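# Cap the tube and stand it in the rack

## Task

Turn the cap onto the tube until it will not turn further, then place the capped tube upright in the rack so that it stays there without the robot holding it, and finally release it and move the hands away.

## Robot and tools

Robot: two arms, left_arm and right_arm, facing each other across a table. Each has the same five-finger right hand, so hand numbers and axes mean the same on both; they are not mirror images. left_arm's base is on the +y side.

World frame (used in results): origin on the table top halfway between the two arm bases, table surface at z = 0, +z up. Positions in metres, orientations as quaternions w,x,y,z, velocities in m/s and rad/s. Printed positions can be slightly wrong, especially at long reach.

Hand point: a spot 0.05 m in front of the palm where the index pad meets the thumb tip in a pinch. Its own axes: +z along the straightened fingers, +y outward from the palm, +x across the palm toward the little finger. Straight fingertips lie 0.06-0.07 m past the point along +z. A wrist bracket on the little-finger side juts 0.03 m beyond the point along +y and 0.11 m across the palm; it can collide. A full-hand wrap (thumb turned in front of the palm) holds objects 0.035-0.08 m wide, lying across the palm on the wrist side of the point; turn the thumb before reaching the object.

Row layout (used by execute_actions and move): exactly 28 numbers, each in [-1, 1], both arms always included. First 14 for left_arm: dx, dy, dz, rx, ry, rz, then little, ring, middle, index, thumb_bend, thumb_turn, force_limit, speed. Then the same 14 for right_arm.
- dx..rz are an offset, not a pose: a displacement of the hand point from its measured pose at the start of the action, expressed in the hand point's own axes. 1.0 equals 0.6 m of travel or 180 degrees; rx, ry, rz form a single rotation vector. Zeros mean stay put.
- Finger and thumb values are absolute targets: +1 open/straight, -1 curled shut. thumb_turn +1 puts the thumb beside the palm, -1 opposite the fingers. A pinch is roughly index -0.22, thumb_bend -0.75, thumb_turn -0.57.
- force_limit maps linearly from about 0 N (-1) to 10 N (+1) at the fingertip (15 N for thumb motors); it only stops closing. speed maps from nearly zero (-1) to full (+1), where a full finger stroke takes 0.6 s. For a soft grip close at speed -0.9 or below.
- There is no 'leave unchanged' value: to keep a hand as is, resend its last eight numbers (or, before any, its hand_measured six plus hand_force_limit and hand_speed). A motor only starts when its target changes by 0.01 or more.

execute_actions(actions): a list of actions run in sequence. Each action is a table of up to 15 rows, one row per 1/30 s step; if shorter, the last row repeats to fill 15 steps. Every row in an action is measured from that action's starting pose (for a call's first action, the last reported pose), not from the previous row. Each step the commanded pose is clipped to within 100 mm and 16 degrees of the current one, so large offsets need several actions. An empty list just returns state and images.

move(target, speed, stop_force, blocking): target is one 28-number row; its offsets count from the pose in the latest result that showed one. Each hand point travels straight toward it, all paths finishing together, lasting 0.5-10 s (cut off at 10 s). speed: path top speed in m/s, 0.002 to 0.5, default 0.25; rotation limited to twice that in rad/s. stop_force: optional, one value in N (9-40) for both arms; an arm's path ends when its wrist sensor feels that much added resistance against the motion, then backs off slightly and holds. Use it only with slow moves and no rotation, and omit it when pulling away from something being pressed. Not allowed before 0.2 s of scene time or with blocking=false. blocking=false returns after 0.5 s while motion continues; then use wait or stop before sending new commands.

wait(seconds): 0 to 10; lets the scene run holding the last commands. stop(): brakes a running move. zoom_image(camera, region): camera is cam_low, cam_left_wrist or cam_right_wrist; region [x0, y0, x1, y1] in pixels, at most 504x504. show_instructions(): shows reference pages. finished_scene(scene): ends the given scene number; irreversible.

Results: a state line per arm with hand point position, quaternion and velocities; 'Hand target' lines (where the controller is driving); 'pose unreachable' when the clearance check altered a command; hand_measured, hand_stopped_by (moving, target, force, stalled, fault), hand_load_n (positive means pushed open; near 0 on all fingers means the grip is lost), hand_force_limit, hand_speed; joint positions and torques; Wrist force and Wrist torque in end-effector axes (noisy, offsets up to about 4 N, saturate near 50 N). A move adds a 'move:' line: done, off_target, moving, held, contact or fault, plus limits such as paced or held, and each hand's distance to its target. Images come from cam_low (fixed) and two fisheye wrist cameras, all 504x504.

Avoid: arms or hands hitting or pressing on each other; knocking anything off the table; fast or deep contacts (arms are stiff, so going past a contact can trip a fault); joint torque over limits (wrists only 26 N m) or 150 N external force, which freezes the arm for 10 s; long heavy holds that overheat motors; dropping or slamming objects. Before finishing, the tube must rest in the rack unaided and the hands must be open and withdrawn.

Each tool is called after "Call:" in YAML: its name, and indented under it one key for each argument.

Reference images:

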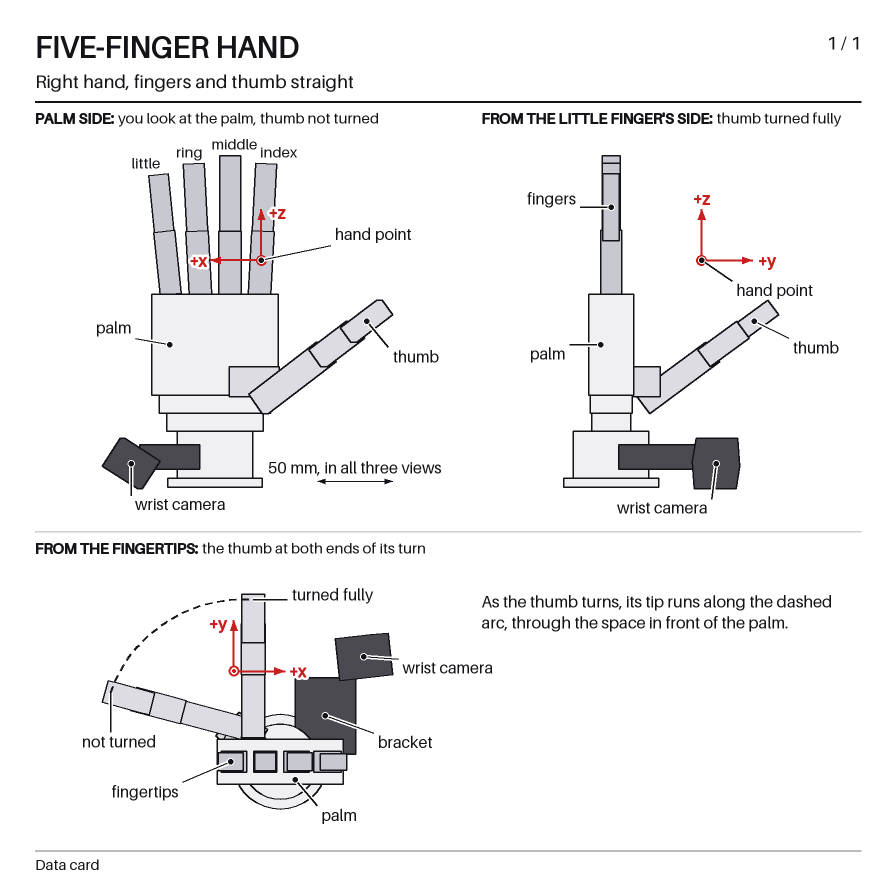

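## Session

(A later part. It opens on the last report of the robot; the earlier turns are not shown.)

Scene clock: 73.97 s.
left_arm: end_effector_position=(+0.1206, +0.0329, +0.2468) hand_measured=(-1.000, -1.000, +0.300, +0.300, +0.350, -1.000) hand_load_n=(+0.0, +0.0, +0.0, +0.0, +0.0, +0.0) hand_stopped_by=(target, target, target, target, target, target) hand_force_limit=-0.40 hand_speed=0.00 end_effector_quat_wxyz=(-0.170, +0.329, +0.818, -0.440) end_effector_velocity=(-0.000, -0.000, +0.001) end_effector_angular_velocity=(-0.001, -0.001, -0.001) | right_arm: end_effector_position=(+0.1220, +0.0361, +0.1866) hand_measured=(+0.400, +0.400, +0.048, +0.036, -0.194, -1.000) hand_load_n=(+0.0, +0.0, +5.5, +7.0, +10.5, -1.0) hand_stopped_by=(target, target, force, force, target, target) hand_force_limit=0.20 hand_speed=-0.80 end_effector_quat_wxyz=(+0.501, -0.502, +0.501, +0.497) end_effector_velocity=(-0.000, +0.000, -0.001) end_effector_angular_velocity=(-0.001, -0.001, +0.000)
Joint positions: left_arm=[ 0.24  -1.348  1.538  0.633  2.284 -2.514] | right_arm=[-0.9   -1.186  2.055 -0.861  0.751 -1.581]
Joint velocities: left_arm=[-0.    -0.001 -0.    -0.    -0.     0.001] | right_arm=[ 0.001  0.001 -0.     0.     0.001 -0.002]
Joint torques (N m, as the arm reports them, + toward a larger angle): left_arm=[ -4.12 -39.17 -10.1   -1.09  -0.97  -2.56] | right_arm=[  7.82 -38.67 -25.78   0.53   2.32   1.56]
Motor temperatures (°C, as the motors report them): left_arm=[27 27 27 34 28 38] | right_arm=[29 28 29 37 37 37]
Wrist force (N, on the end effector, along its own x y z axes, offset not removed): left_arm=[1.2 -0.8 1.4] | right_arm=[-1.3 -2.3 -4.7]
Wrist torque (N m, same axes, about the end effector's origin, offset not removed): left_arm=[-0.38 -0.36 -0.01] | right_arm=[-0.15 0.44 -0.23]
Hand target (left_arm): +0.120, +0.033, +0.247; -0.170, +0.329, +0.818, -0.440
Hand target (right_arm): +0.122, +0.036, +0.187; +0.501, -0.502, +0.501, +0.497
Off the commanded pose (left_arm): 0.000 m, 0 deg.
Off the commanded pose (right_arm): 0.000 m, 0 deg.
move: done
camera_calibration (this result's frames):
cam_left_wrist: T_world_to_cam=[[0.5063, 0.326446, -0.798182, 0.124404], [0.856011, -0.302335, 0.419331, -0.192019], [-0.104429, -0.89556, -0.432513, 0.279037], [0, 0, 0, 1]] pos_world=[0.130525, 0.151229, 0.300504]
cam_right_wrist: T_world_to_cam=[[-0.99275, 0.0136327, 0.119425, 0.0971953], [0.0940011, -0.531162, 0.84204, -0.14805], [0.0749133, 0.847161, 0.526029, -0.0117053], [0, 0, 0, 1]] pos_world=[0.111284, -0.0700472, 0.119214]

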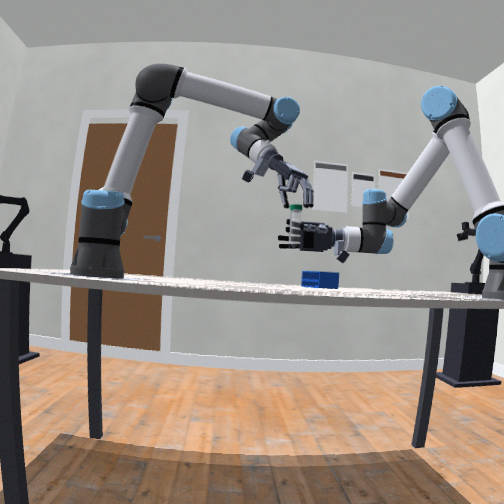

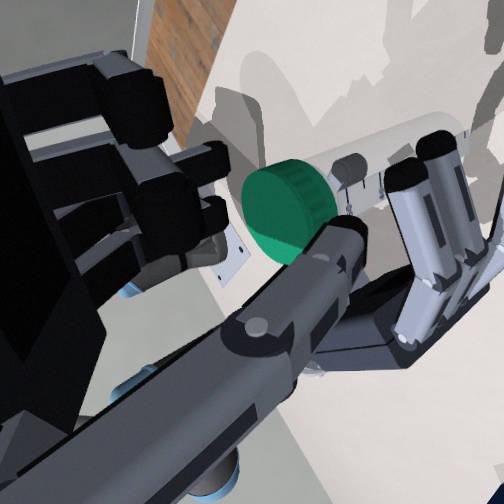

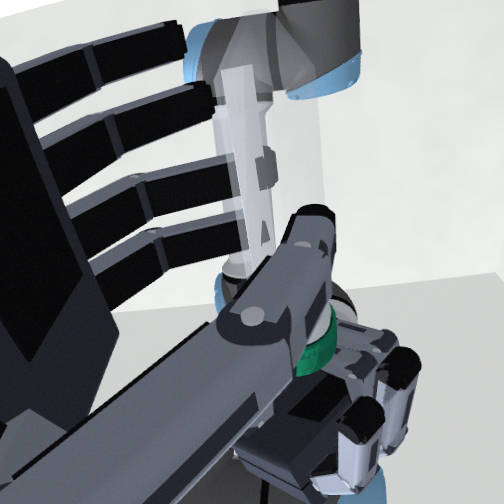

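Call:
move:
  target: [0.0147,0.0096,-0.0144,-0.005,-0.416,-0.2765,-1,-1,0.3,0.3,0.3,-1,-0.4,0,-0.012,0,0,0,0,0,0.4,0.4,-0.5,-0.5,-0.2,-1,0.2,-0.8]
  speed: 0.4

Call:
move:
  target: [0,0,0,0,0,0,-1,-1,-0.4,-0.5,0,-1,0,-0.8,0,0,0,0,0,0,0.4,0.4,-0.5,-0.5,-0.2,-1,0.2,-0.8]

Call:
move:
  target: [0.0056,-0.0061,0.0091,0.0025,0.208,0.138,-1,-1,-0.4,-0.5,0,-1,0,-0.8,-0.0005,0,0,0,0,0,0.4,0.4,-0.5,-0.5,-0.2,-1,0.2,-0.8]
  speed: 0.3

Call:
zoom_image:
  camera: "cam_low"
  region: [275, 190, 315, 230]

Call:
move:
  target: [0.0056,-0.0061,0.0091,0.0025,0.208,0.138,-1,-1,-0.4,-0.5,0,-1,0,-0.8,0,0,0,0,0,0,0.4,0.4,-0.5,-0.5,-0.2,-1,0.2,-0.8]
  speed: 0.3

Call:
move:
  target: [0,0,0,0,0,0,-1,-1,0.3,0.3,0.3,-1,0,0,0,0,0,0,0,0,0.4,0.4,-0.5,-0.5,-0.2,-1,0.2,-0.8]

Call:
zoom_image:
  camera: "cam_low"
  region: [275, 190, 315, 230]

Scene clock: 77.27 s.
left_arm: end_effector_position=(+0.1209, +0.0464, +0.2459) hand_measured=(-1.000, -1.000, +0.300, +0.300, +0.300, -1.000) hand_load_n=(+0.0, +0.0, +0.0, +0.0, +0.0, +0.0) hand_stopped_by=(target, target, target, target, target, target) hand_force_limit=-0.40 hand_speed=0.00 end_effector_quat_wxyz=(-0.189, +0.345, -0.811, +0.433) end_effector_velocity=(+0.000, +0.000, -0.000) end_effector_angular_velocity=(+0.005, +0.002, +0.012) | right_arm: end_effector_position=(+0.1220, +0.0361, +0.1938) hand_measured=(+0.400, +0.400, +0.048, +0.036, -0.194, -1.000) hand_load_n=(+0.0, +0.0, +5.5, +7.0, +10.5, -1.0) hand_stopped_by=(target, target, force, force, target, target) hand_force_limit=0.20 hand_speed=-0.80 end_effector_quat_wxyz=(+0.501, -0.502, +0.501, +0.497) end_effector_velocity=(+0.000, -0.000, -0.000) end_effector_angular_velocity=(-0.000, +0.000, -0.001)
Joint positions: left_arm=[-0.356 -1.306  1.554  0.888  0.656 -4.174] | right_arm=[-0.9   -1.201  2.05  -0.841  0.751 -1.581]
Joint velocities: left_arm=[ 0.001  0.008 -0.007  0.018 -0.001 -0.019] | right_arm=[-0.     0.    -0.     0.     0.001 -0.   ]
Joint torques (N m, as the arm reports them, + toward a larger angle): left_arm=[ 11.16 -18.93 -29.2    3.63  -2.91  -2.63] | right_arm=[  9.12 -39.05 -26.64   0.98   2.92   1.67]
Motor temperatures (°C, as the motors report them): left_arm=[27 27 27 34 28 38] | right_arm=[29 28 29 37 37 37]
Wrist force (N, on the end effector, along its own x y z axes, offset not removed): left_arm=[1.2 -1.5 1.3] | right_arm=[2.3 -3.2 0.0]
Wrist torque (N m, same axes, about the end effector's origin, offset not removed): left_arm=[-0.59 -0.45 -0.02] | right_arm=[-0.27 -0.05 -0.05]
Hand target (left_arm): +0.121, +0.046, +0.246; +0.190, -0.346, +0.811, -0.433
Hand target (right_arm): +0.122, +0.036, +0.194; +0.501, -0.502, +0.501, +0.497
Off the commanded pose (left_arm): 0.001 m, 0 deg.
Off the commanded pose (right_arm): 0.000 m, 0 deg.
move: done
camera_calibration (this result's frames):
cam_left_wrist: T_world_to_cam=[[-0.326478, 0.50441, -0.799364, 0.211803], [0.305113, 0.856671, 0.415957, -0.174153], [0.894605, -0.108096, -0.433586, 0.133751], [0, 0, 0, 1]] pos_world=[0.00263075, 0.056814, 0.29974]
cam_right_wrist: T_world_to_cam=[[-0.992748, 0.0136328, 0.119441, 0.0963109], [0.0940147, -0.531162, 0.842038, -0.154089], [0.0749219, 0.847161, 0.526028, -0.0155293], [0, 0, 0, 1]] pos_world=[0.111263, -0.0700034, 0.126414]

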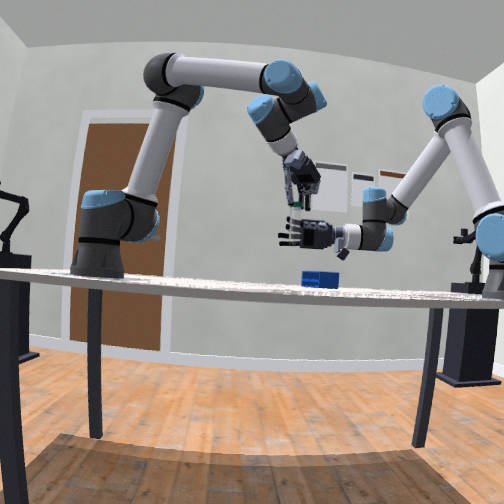

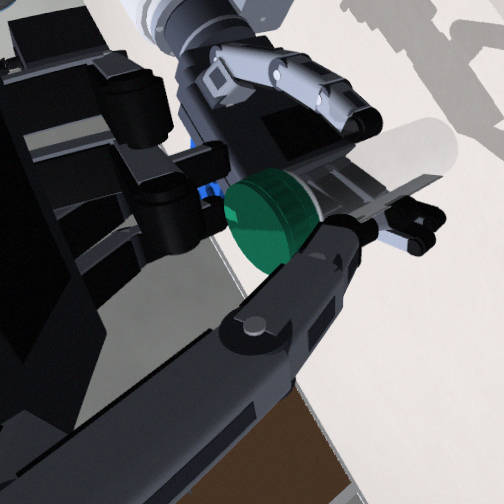

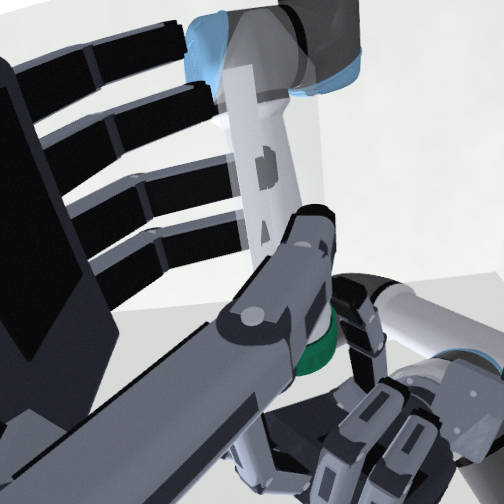

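Scene clock: 78.50 s.
left_arm: end_effector_position=(+0.1209, +0.0464, +0.2459) hand_measured=(-1.000, -1.000, +0.014, -0.020, +0.108, -1.000) hand_load_n=(+0.0, +0.0, +3.5, +6.5, +7.0, -0.5) hand_stopped_by=(target, target, force, force, force, target) hand_force_limit=0.00 hand_speed=-0.80 end_effector_quat_wxyz=(-0.189, +0.345, -0.811, +0.433) end_effector_velocity=(-0.000, +0.000, -0.000) end_effector_angular_velocity=(+0.000, -0.000, -0.000) | right_arm: end_effector_position=(+0.1220, +0.0361, +0.1938) hand_measured=(+0.400, +0.400, +0.048, +0.038, -0.194, -1.000) hand_load_n=(+0.0, +0.0, +6.0, +8.0, +9.5, +0.5) hand_stopped_by=(target, target, force, force, target, target) hand_force_limit=0.20 hand_speed=-0.80 end_effector_quat_wxyz=(+0.501, -0.502, +0.501, +0.497) end_effector_velocity=(+0.000, -0.000, +0.000) end_effector_angular_velocity=(+0.000, -0.001, +0.000)
Joint positions: left_arm=[-0.356 -1.306  1.554  0.888  0.656 -4.174] | right_arm=[-0.9   -1.201  2.05  -0.841  0.751 -1.581]
Joint velocities: left_arm=[-0.  0.  0. -0. -0. -0.] | right_arm=[-0.    -0.001  0.     0.    -0.001 -0.001]
Joint torques (N m, as the arm reports them, + toward a larger angle): left_arm=[ -2.9  -40.13  -7.04   1.23  -0.34   2.76] | right_arm=[  6.88 -38.65 -25.83   0.71   2.8    1.47]
Motor temperatures (°C, as the motors report them): left_arm=[27 27 27 34 28 38] | right_arm=[29 28 29 37 37 37]
Wrist force (N, on the end effector, along its own x y z axes, offset not removed): left_arm=[2.5 -2.6 2.3] | right_arm=[1.0 1.8 1.1]
Wrist torque (N m, same axes, about the end effector's origin, offset not removed): left_arm=[-0.35 -0.36 -0.08] | right_arm=[0.40 0.16 -0.12]
Hand target (left_arm): +0.121, +0.046, +0.246; +0.189, -0.345, +0.811, -0.433
Hand target (right_arm): +0.122, +0.036, +0.194; +0.501, -0.502, +0.501, +0.497
Off the commanded pose (left_arm): 0.000 m, 0 deg.
Off the commanded pose (right_arm): 0.000 m, 0 deg.
move: done
camera_calibration (this result's frames):
cam_left_wrist: T_world_to_cam=[[-0.3265, 0.504348, -0.799394, 0.211834], [0.305041, 0.856714, 0.415922, -0.174148], [0.894622, -0.10805, -0.433564, 0.133714], [0, 0, 0, 1]] pos_world=[0.00266233, 0.0568054, 0.299744]
cam_right_wrist: T_world_to_cam=[[-0.992748, 0.0136247, 0.11944, 0.0963062], [0.0940181, -0.531162, 0.842038, -0.154089], [0.0749146, 0.847161, 0.526029, -0.0155303], [0, 0, 0, 1]] pos_world=[0.111258, -0.0700018, 0.126415]

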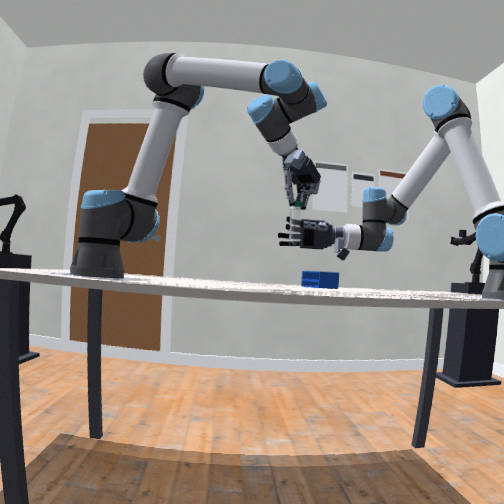

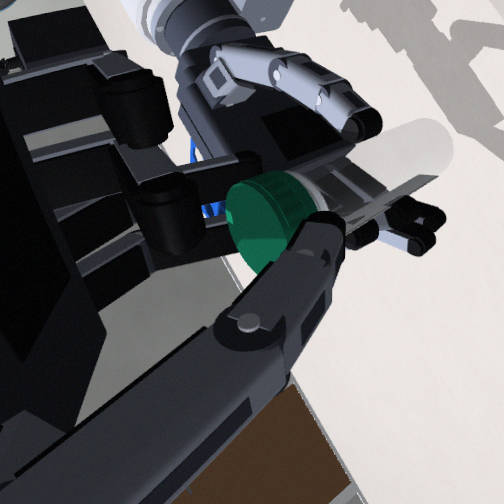

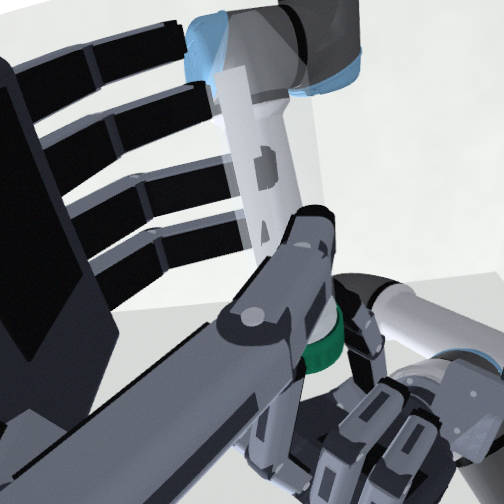

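Scene clock: 80.37 s.
left_arm: end_effector_position=(+0.1234, +0.0394, +0.2468) hand_measured=(-1.000, -1.000, +0.014, -0.018, +0.110, -1.000) hand_load_n=(+0.0, +0.0, +4.5, +7.5, +6.0, -3.0) hand_stopped_by=(target, target, force, force, force, target) hand_force_limit=0.00 hand_speed=-0.80 end_effector_quat_wxyz=(-0.011, +0.009, -0.881, +0.473) end_effector_velocity=(+0.000, -0.000, -0.000) end_effector_angular_velocity=(+0.002, +0.003, -0.014) | right_arm: end_effector_position=(+0.1220, +0.0361, +0.1941) hand_measured=(+0.400, +0.400, +0.048, +0.038, -0.194, -1.000) hand_load_n=(+0.0, +0.0, +5.5, +12.5, +8.5, +4.0) hand_stopped_by=(target, target, force, force, target, target) hand_force_limit=0.20 hand_speed=-0.80 end_effector_quat_wxyz=(+0.501, -0.502, +0.501, +0.497) end_effector_velocity=(+0.000, -0.000, -0.000) end_effector_angular_velocity=(-0.000, -0.000, -0.000)
Joint positions: left_arm=[-0.12  -1.573  1.753  0.417  1.372 -3.264] | right_arm=[-0.9   -1.201  2.05  -0.841  0.751 -1.581]
Joint velocities: left_arm=[ 0.01   0.002 -0.003  0.     0.021  0.011] | right_arm=[-0.    -0.     0.     0.001 -0.    -0.001]
Joint torques (N m, as the arm reports them, + toward a larger angle): left_arm=[ 13.66 -10.69 -30.28   0.22   0.27   3.26] | right_arm=[  9.01 -39.59 -24.48   1.01  -0.47   1.56]
Motor temperatures (°C, as the motors report them): left_arm=[27 27 27 34 28 38] | right_arm=[29 28 29 37 37 37]
Wrist force (N, on the end effector, along its own x y z axes, offset not removed): left_arm=[6.4 -5.8 5.5] | right_arm=[0.0 -6.7 4.7]
Wrist torque (N m, same axes, about the end effector's origin, offset not removed): left_arm=[-0.45 -0.36 -0.16] | right_arm=[-0.12 0.68 0.09]
Hand target (left_arm): +0.123, +0.039, +0.247; +0.010, -0.009, +0.881, -0.473
Hand target (right_arm): +0.122, +0.036, +0.194; +0.501, -0.502, +0.501, +0.497
Off the commanded pose (left_arm): 0.001 m, 0 deg.
Off the commanded pose (right_arm): 0.000 m, 0 deg.
move: done
camera_calibration (this result's frames):
cam_left_wrist: T_world_to_cam=[[0.125991, 0.586426, -0.800145, 0.157984], [0.819933, 0.392468, 0.416747, -0.214712], [0.558422, -0.708572, -0.431382, 0.195685], [0, 0, 0, 1]] pos_world=[0.0468704, 0.130279, 0.300305]
cam_right_wrist: T_world_to_cam=[[-0.992747, 0.0136567, 0.119448, 0.0962768], [0.0940077, -0.531159, 0.842041, -0.154337], [0.0749451, 0.847162, 0.526022, -0.0156912], [0, 0, 0, 1]] pos_world=[0.111263, -0.0699993, 0.126712]

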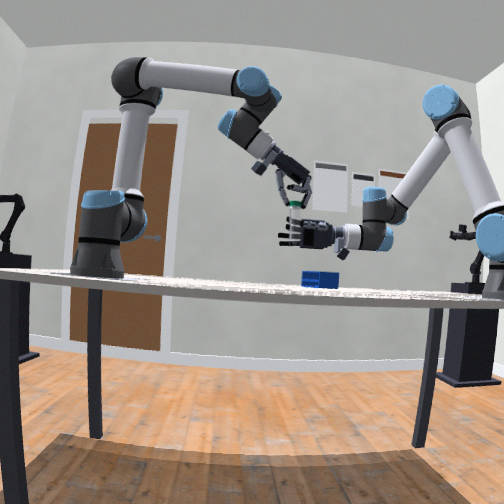

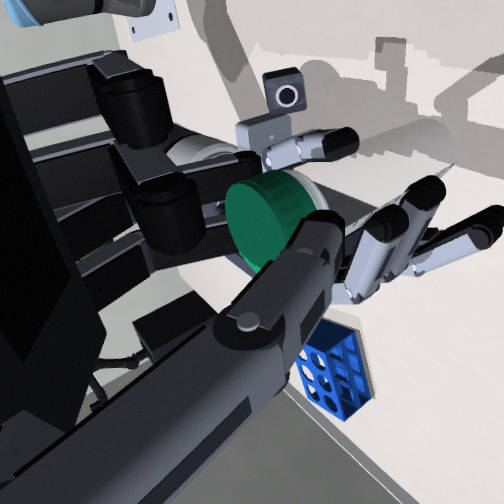

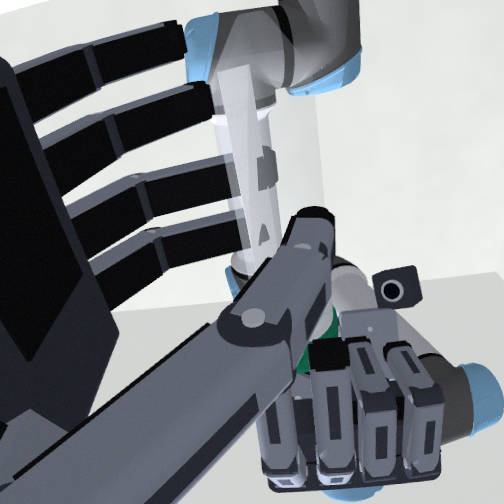

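Region (275, 190, 315, 230) of cam_low's 504x504 image, scaled by 12.600, with more detail than that image has.

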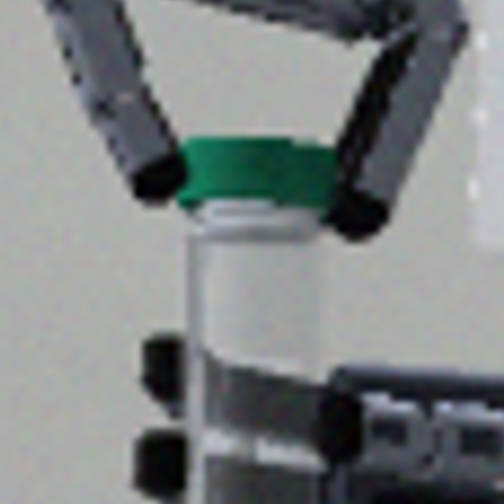

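Scene clock: 82.27 s.
left_arm: end_effector_position=(+0.1205, +0.0329, +0.2469) hand_measured=(-1.000, -1.000, +0.014, -0.018, +0.110, -1.000) hand_load_n=(+0.0, +0.0, +5.0, +8.0, +5.5, -1.0) hand_stopped_by=(target, target, force, force, force, target) hand_force_limit=0.00 hand_speed=-0.80 end_effector_quat_wxyz=(-0.170, +0.328, +0.818, -0.441) end_effector_velocity=(+0.000, -0.000, -0.000) end_effector_angular_velocity=(+0.004, -0.002, -0.013) | right_arm: end_effector_position=(+0.1220, +0.0361, +0.1941) hand_measured=(+0.400, +0.400, +0.048, +0.038, -0.194, -1.000) hand_load_n=(+0.0, +0.0, +6.0, +13.0, +9.0, +3.0) hand_stopped_by=(target, target, force, force, target, target) hand_force_limit=0.20 hand_speed=-0.80 end_effector_quat_wxyz=(+0.501, -0.502, +0.501, +0.497) end_effector_velocity=(+0.000, -0.000, +0.000) end_effector_angular_velocity=(-0.000, +0.001, -0.001)
Joint positions: left_arm=[ 0.24  -1.35   1.54   0.628  2.283 -2.518] | right_arm=[-0.9   -1.201  2.05  -0.841  0.751 -1.581]
Joint velocities: left_arm=[ 0.004  0.009 -0.01   0.017  0.009  0.018] | right_arm=[-0.    -0.001 -0.     0.001  0.001  0.001]
Joint torques (N m, as the arm reports them, + toward a larger angle): left_arm=[ 13.69 -19.29 -28.1    4.21   0.85   2.85] | right_arm=[  9.43 -34.98 -18.1    0.5   -0.7    1.49]
Motor temperatures (°C, as the motors report them): left_arm=[27 27 27 34 28 38] | right_arm=[29 28 29 37 37 37]
Wrist force (N, on the end effector, along its own x y z axes, offset not removed): left_arm=[1.0 -7.3 6.7] | right_arm=[4.4 -12.3 5.3]
Wrist torque (N m, same axes, about the end effector's origin, offset not removed): left_arm=[-0.27 -0.31 -0.14] | right_arm=[-0.62 0.10 0.15]
Hand target (left_arm): +0.121, +0.033, +0.247; -0.170, +0.328, +0.818, -0.441
Hand target (right_arm): +0.122, +0.036, +0.194; +0.501, -0.502, +0.501, +0.497
Off the commanded pose (left_arm): 0.000 m, 0 deg.
Off the commanded pose (right_arm): 0.000 m, 0 deg.
move: done
camera_calibration (this result's frames):
cam_left_wrist: T_world_to_cam=[[0.504899, 0.326431, -0.799074, 0.124871], [0.857054, -0.299669, 0.419115, -0.192171], [-0.102646, -0.896461, -0.431071, 0.278497], [0, 0, 0, 1]] pos_world=[0.13024, 0.151312, 0.300375]
cam_right_wrist: T_world_to_cam=[[-0.992748, 0.0136553, 0.119434, 0.0962805], [0.0939962, -0.531169, 0.842036, -0.154342], [0.074938, 0.847156, 0.526034, -0.0156993], [0, 0, 0, 1]] pos_world=[0.111266, -0.0699965, 0.12672]

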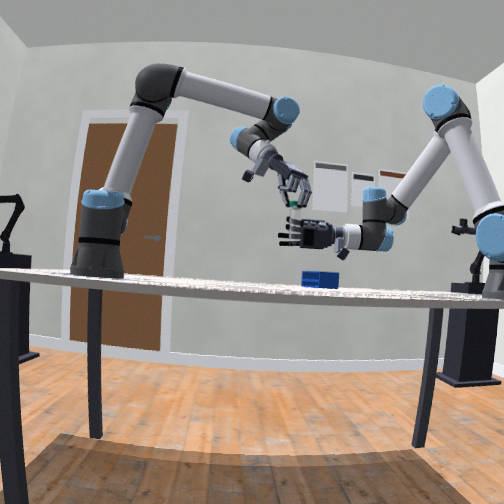

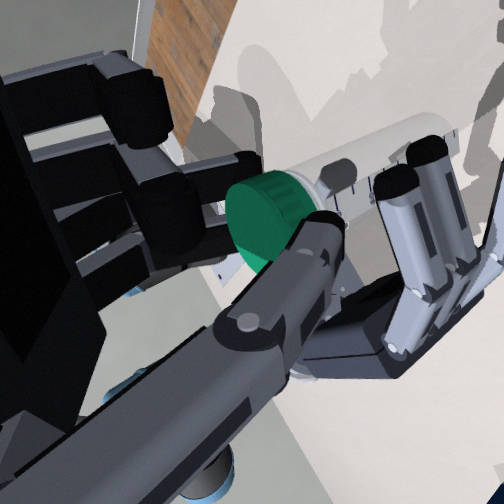

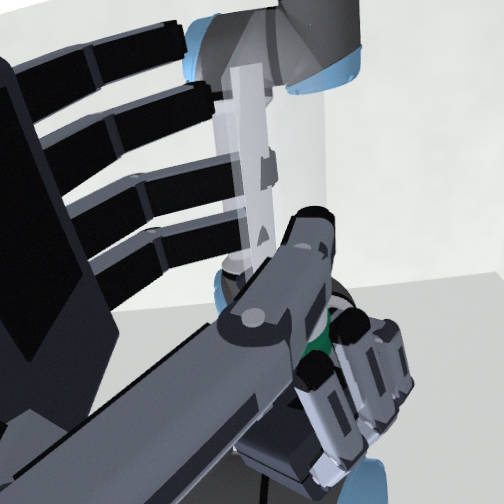

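Scene clock: 82.77 s.
left_arm: end_effector_position=(+0.1206, +0.0329, +0.2469) hand_measured=(-1.000, -1.000, +0.300, +0.300, +0.300, -1.000) hand_load_n=(+0.0, +0.0, +0.0, +0.0, +0.0, +0.0) hand_stopped_by=(target, target, target, target, target, target) hand_force_limit=0.00 hand_speed=0.00 end_effector_quat_wxyz=(-0.170, +0.328, +0.818, -0.441) end_effector_velocity=(+0.000, +0.000, +0.000) end_effector_angular_velocity=(-0.000, -0.000, +0.000) | right_arm: end_effector_position=(+0.1220, +0.0361, +0.1941) hand_measured=(+0.400, +0.400, +0.048, +0.038, -0.194, -1.000) hand_load_n=(+0.0, +0.0, +6.0, +7.0, +10.5, -1.0) hand_stopped_by=(target, target, force, force, target, target) hand_force_limit=0.20 hand_speed=-0.80 end_effector_quat_wxyz=(+0.501, -0.502, +0.501, +0.497) end_effector_velocity=(-0.000, -0.000, -0.000) end_effector_angular_velocity=(-0.000, +0.001, +0.001)
Joint positions: left_arm=[ 0.24  -1.35   1.54   0.628  2.283 -2.518] | right_arm=[-0.9   -1.201  2.05  -0.841  0.751 -1.581]
Joint velocities: left_arm=[ 0.    -0.001  0.001 -0.    -0.     0.   ] | right_arm=[-0.     0.     0.     0.    -0.001  0.001]
Joint torques (N m, as the arm reports them, + toward a larger angle): left_arm=[ -0.58 -38.93  -8.96  -1.06  -0.98  -2.83] | right_arm=[  7.   -34.94 -18.52   0.48  -0.62   1.31]
Motor temperatures (°C, as the motors report them): left_arm=[27 27 27 34 28 38] | right_arm=[29 28 29 37 37 37]
Wrist force (N, on the end effector, along its own x y z axes, offset not removed): left_arm=[0.0 0.1 2.0] | right_arm=[0.0 0.1 -1.9]
Wrist torque (N m, same axes, about the end effector's origin, offset not removed): left_arm=[-0.36 -0.20 -0.06] | right_arm=[0.27 0.25 0.01]
Hand target (left_arm): +0.121, +0.033, +0.247; -0.170, +0.328, +0.818, -0.441
Hand target (right_arm): +0.122, +0.036, +0.194; +0.501, -0.502, +0.501, +0.497
Off the commanded pose (left_arm): 0.000 m, 0 deg.
Off the commanded pose (right_arm): 0.000 m, 0 deg.
move: done
camera_calibration (this result's frames):
cam_left_wrist: T_world_to_cam=[[0.50488, 0.326482, -0.799066, 0.124823], [0.857077, -0.299584, 0.419129, -0.192243], [-0.102549, -0.89647, -0.431074, 0.27848], [0, 0, 0, 1]] pos_world=[0.130304, 0.151304, 0.300362]
cam_right_wrist: T_world_to_cam=[[-0.992748, 0.0136479, 0.119434, 0.0962761], [0.0940004, -0.531168, 0.842036, -0.154341], [0.0749318, 0.847156, 0.526034, -0.0156991], [0, 0, 0, 1]] pos_world=[0.111262, -0.0699955, 0.12672]

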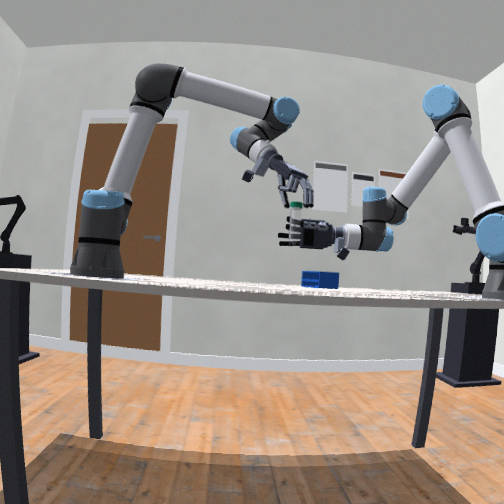

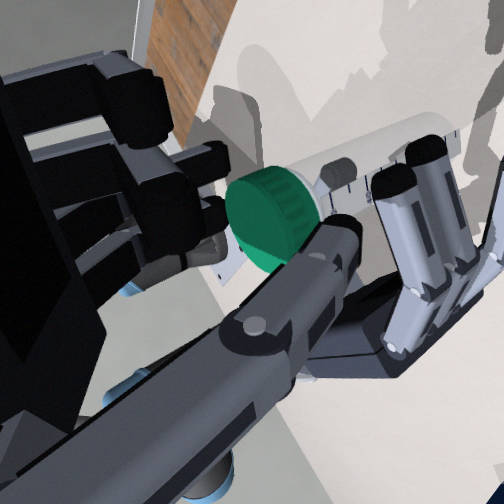

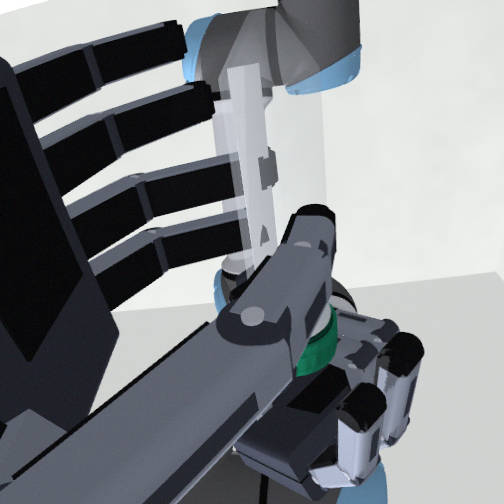

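Region (275, 190, 315, 230) of cam_low's 504x504 image, scaled by 12.600, with more detail than that image has.

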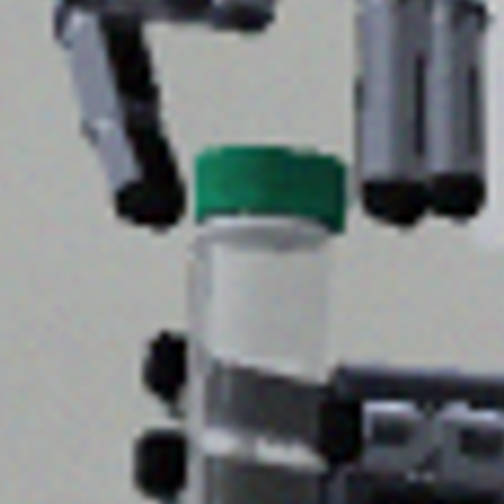

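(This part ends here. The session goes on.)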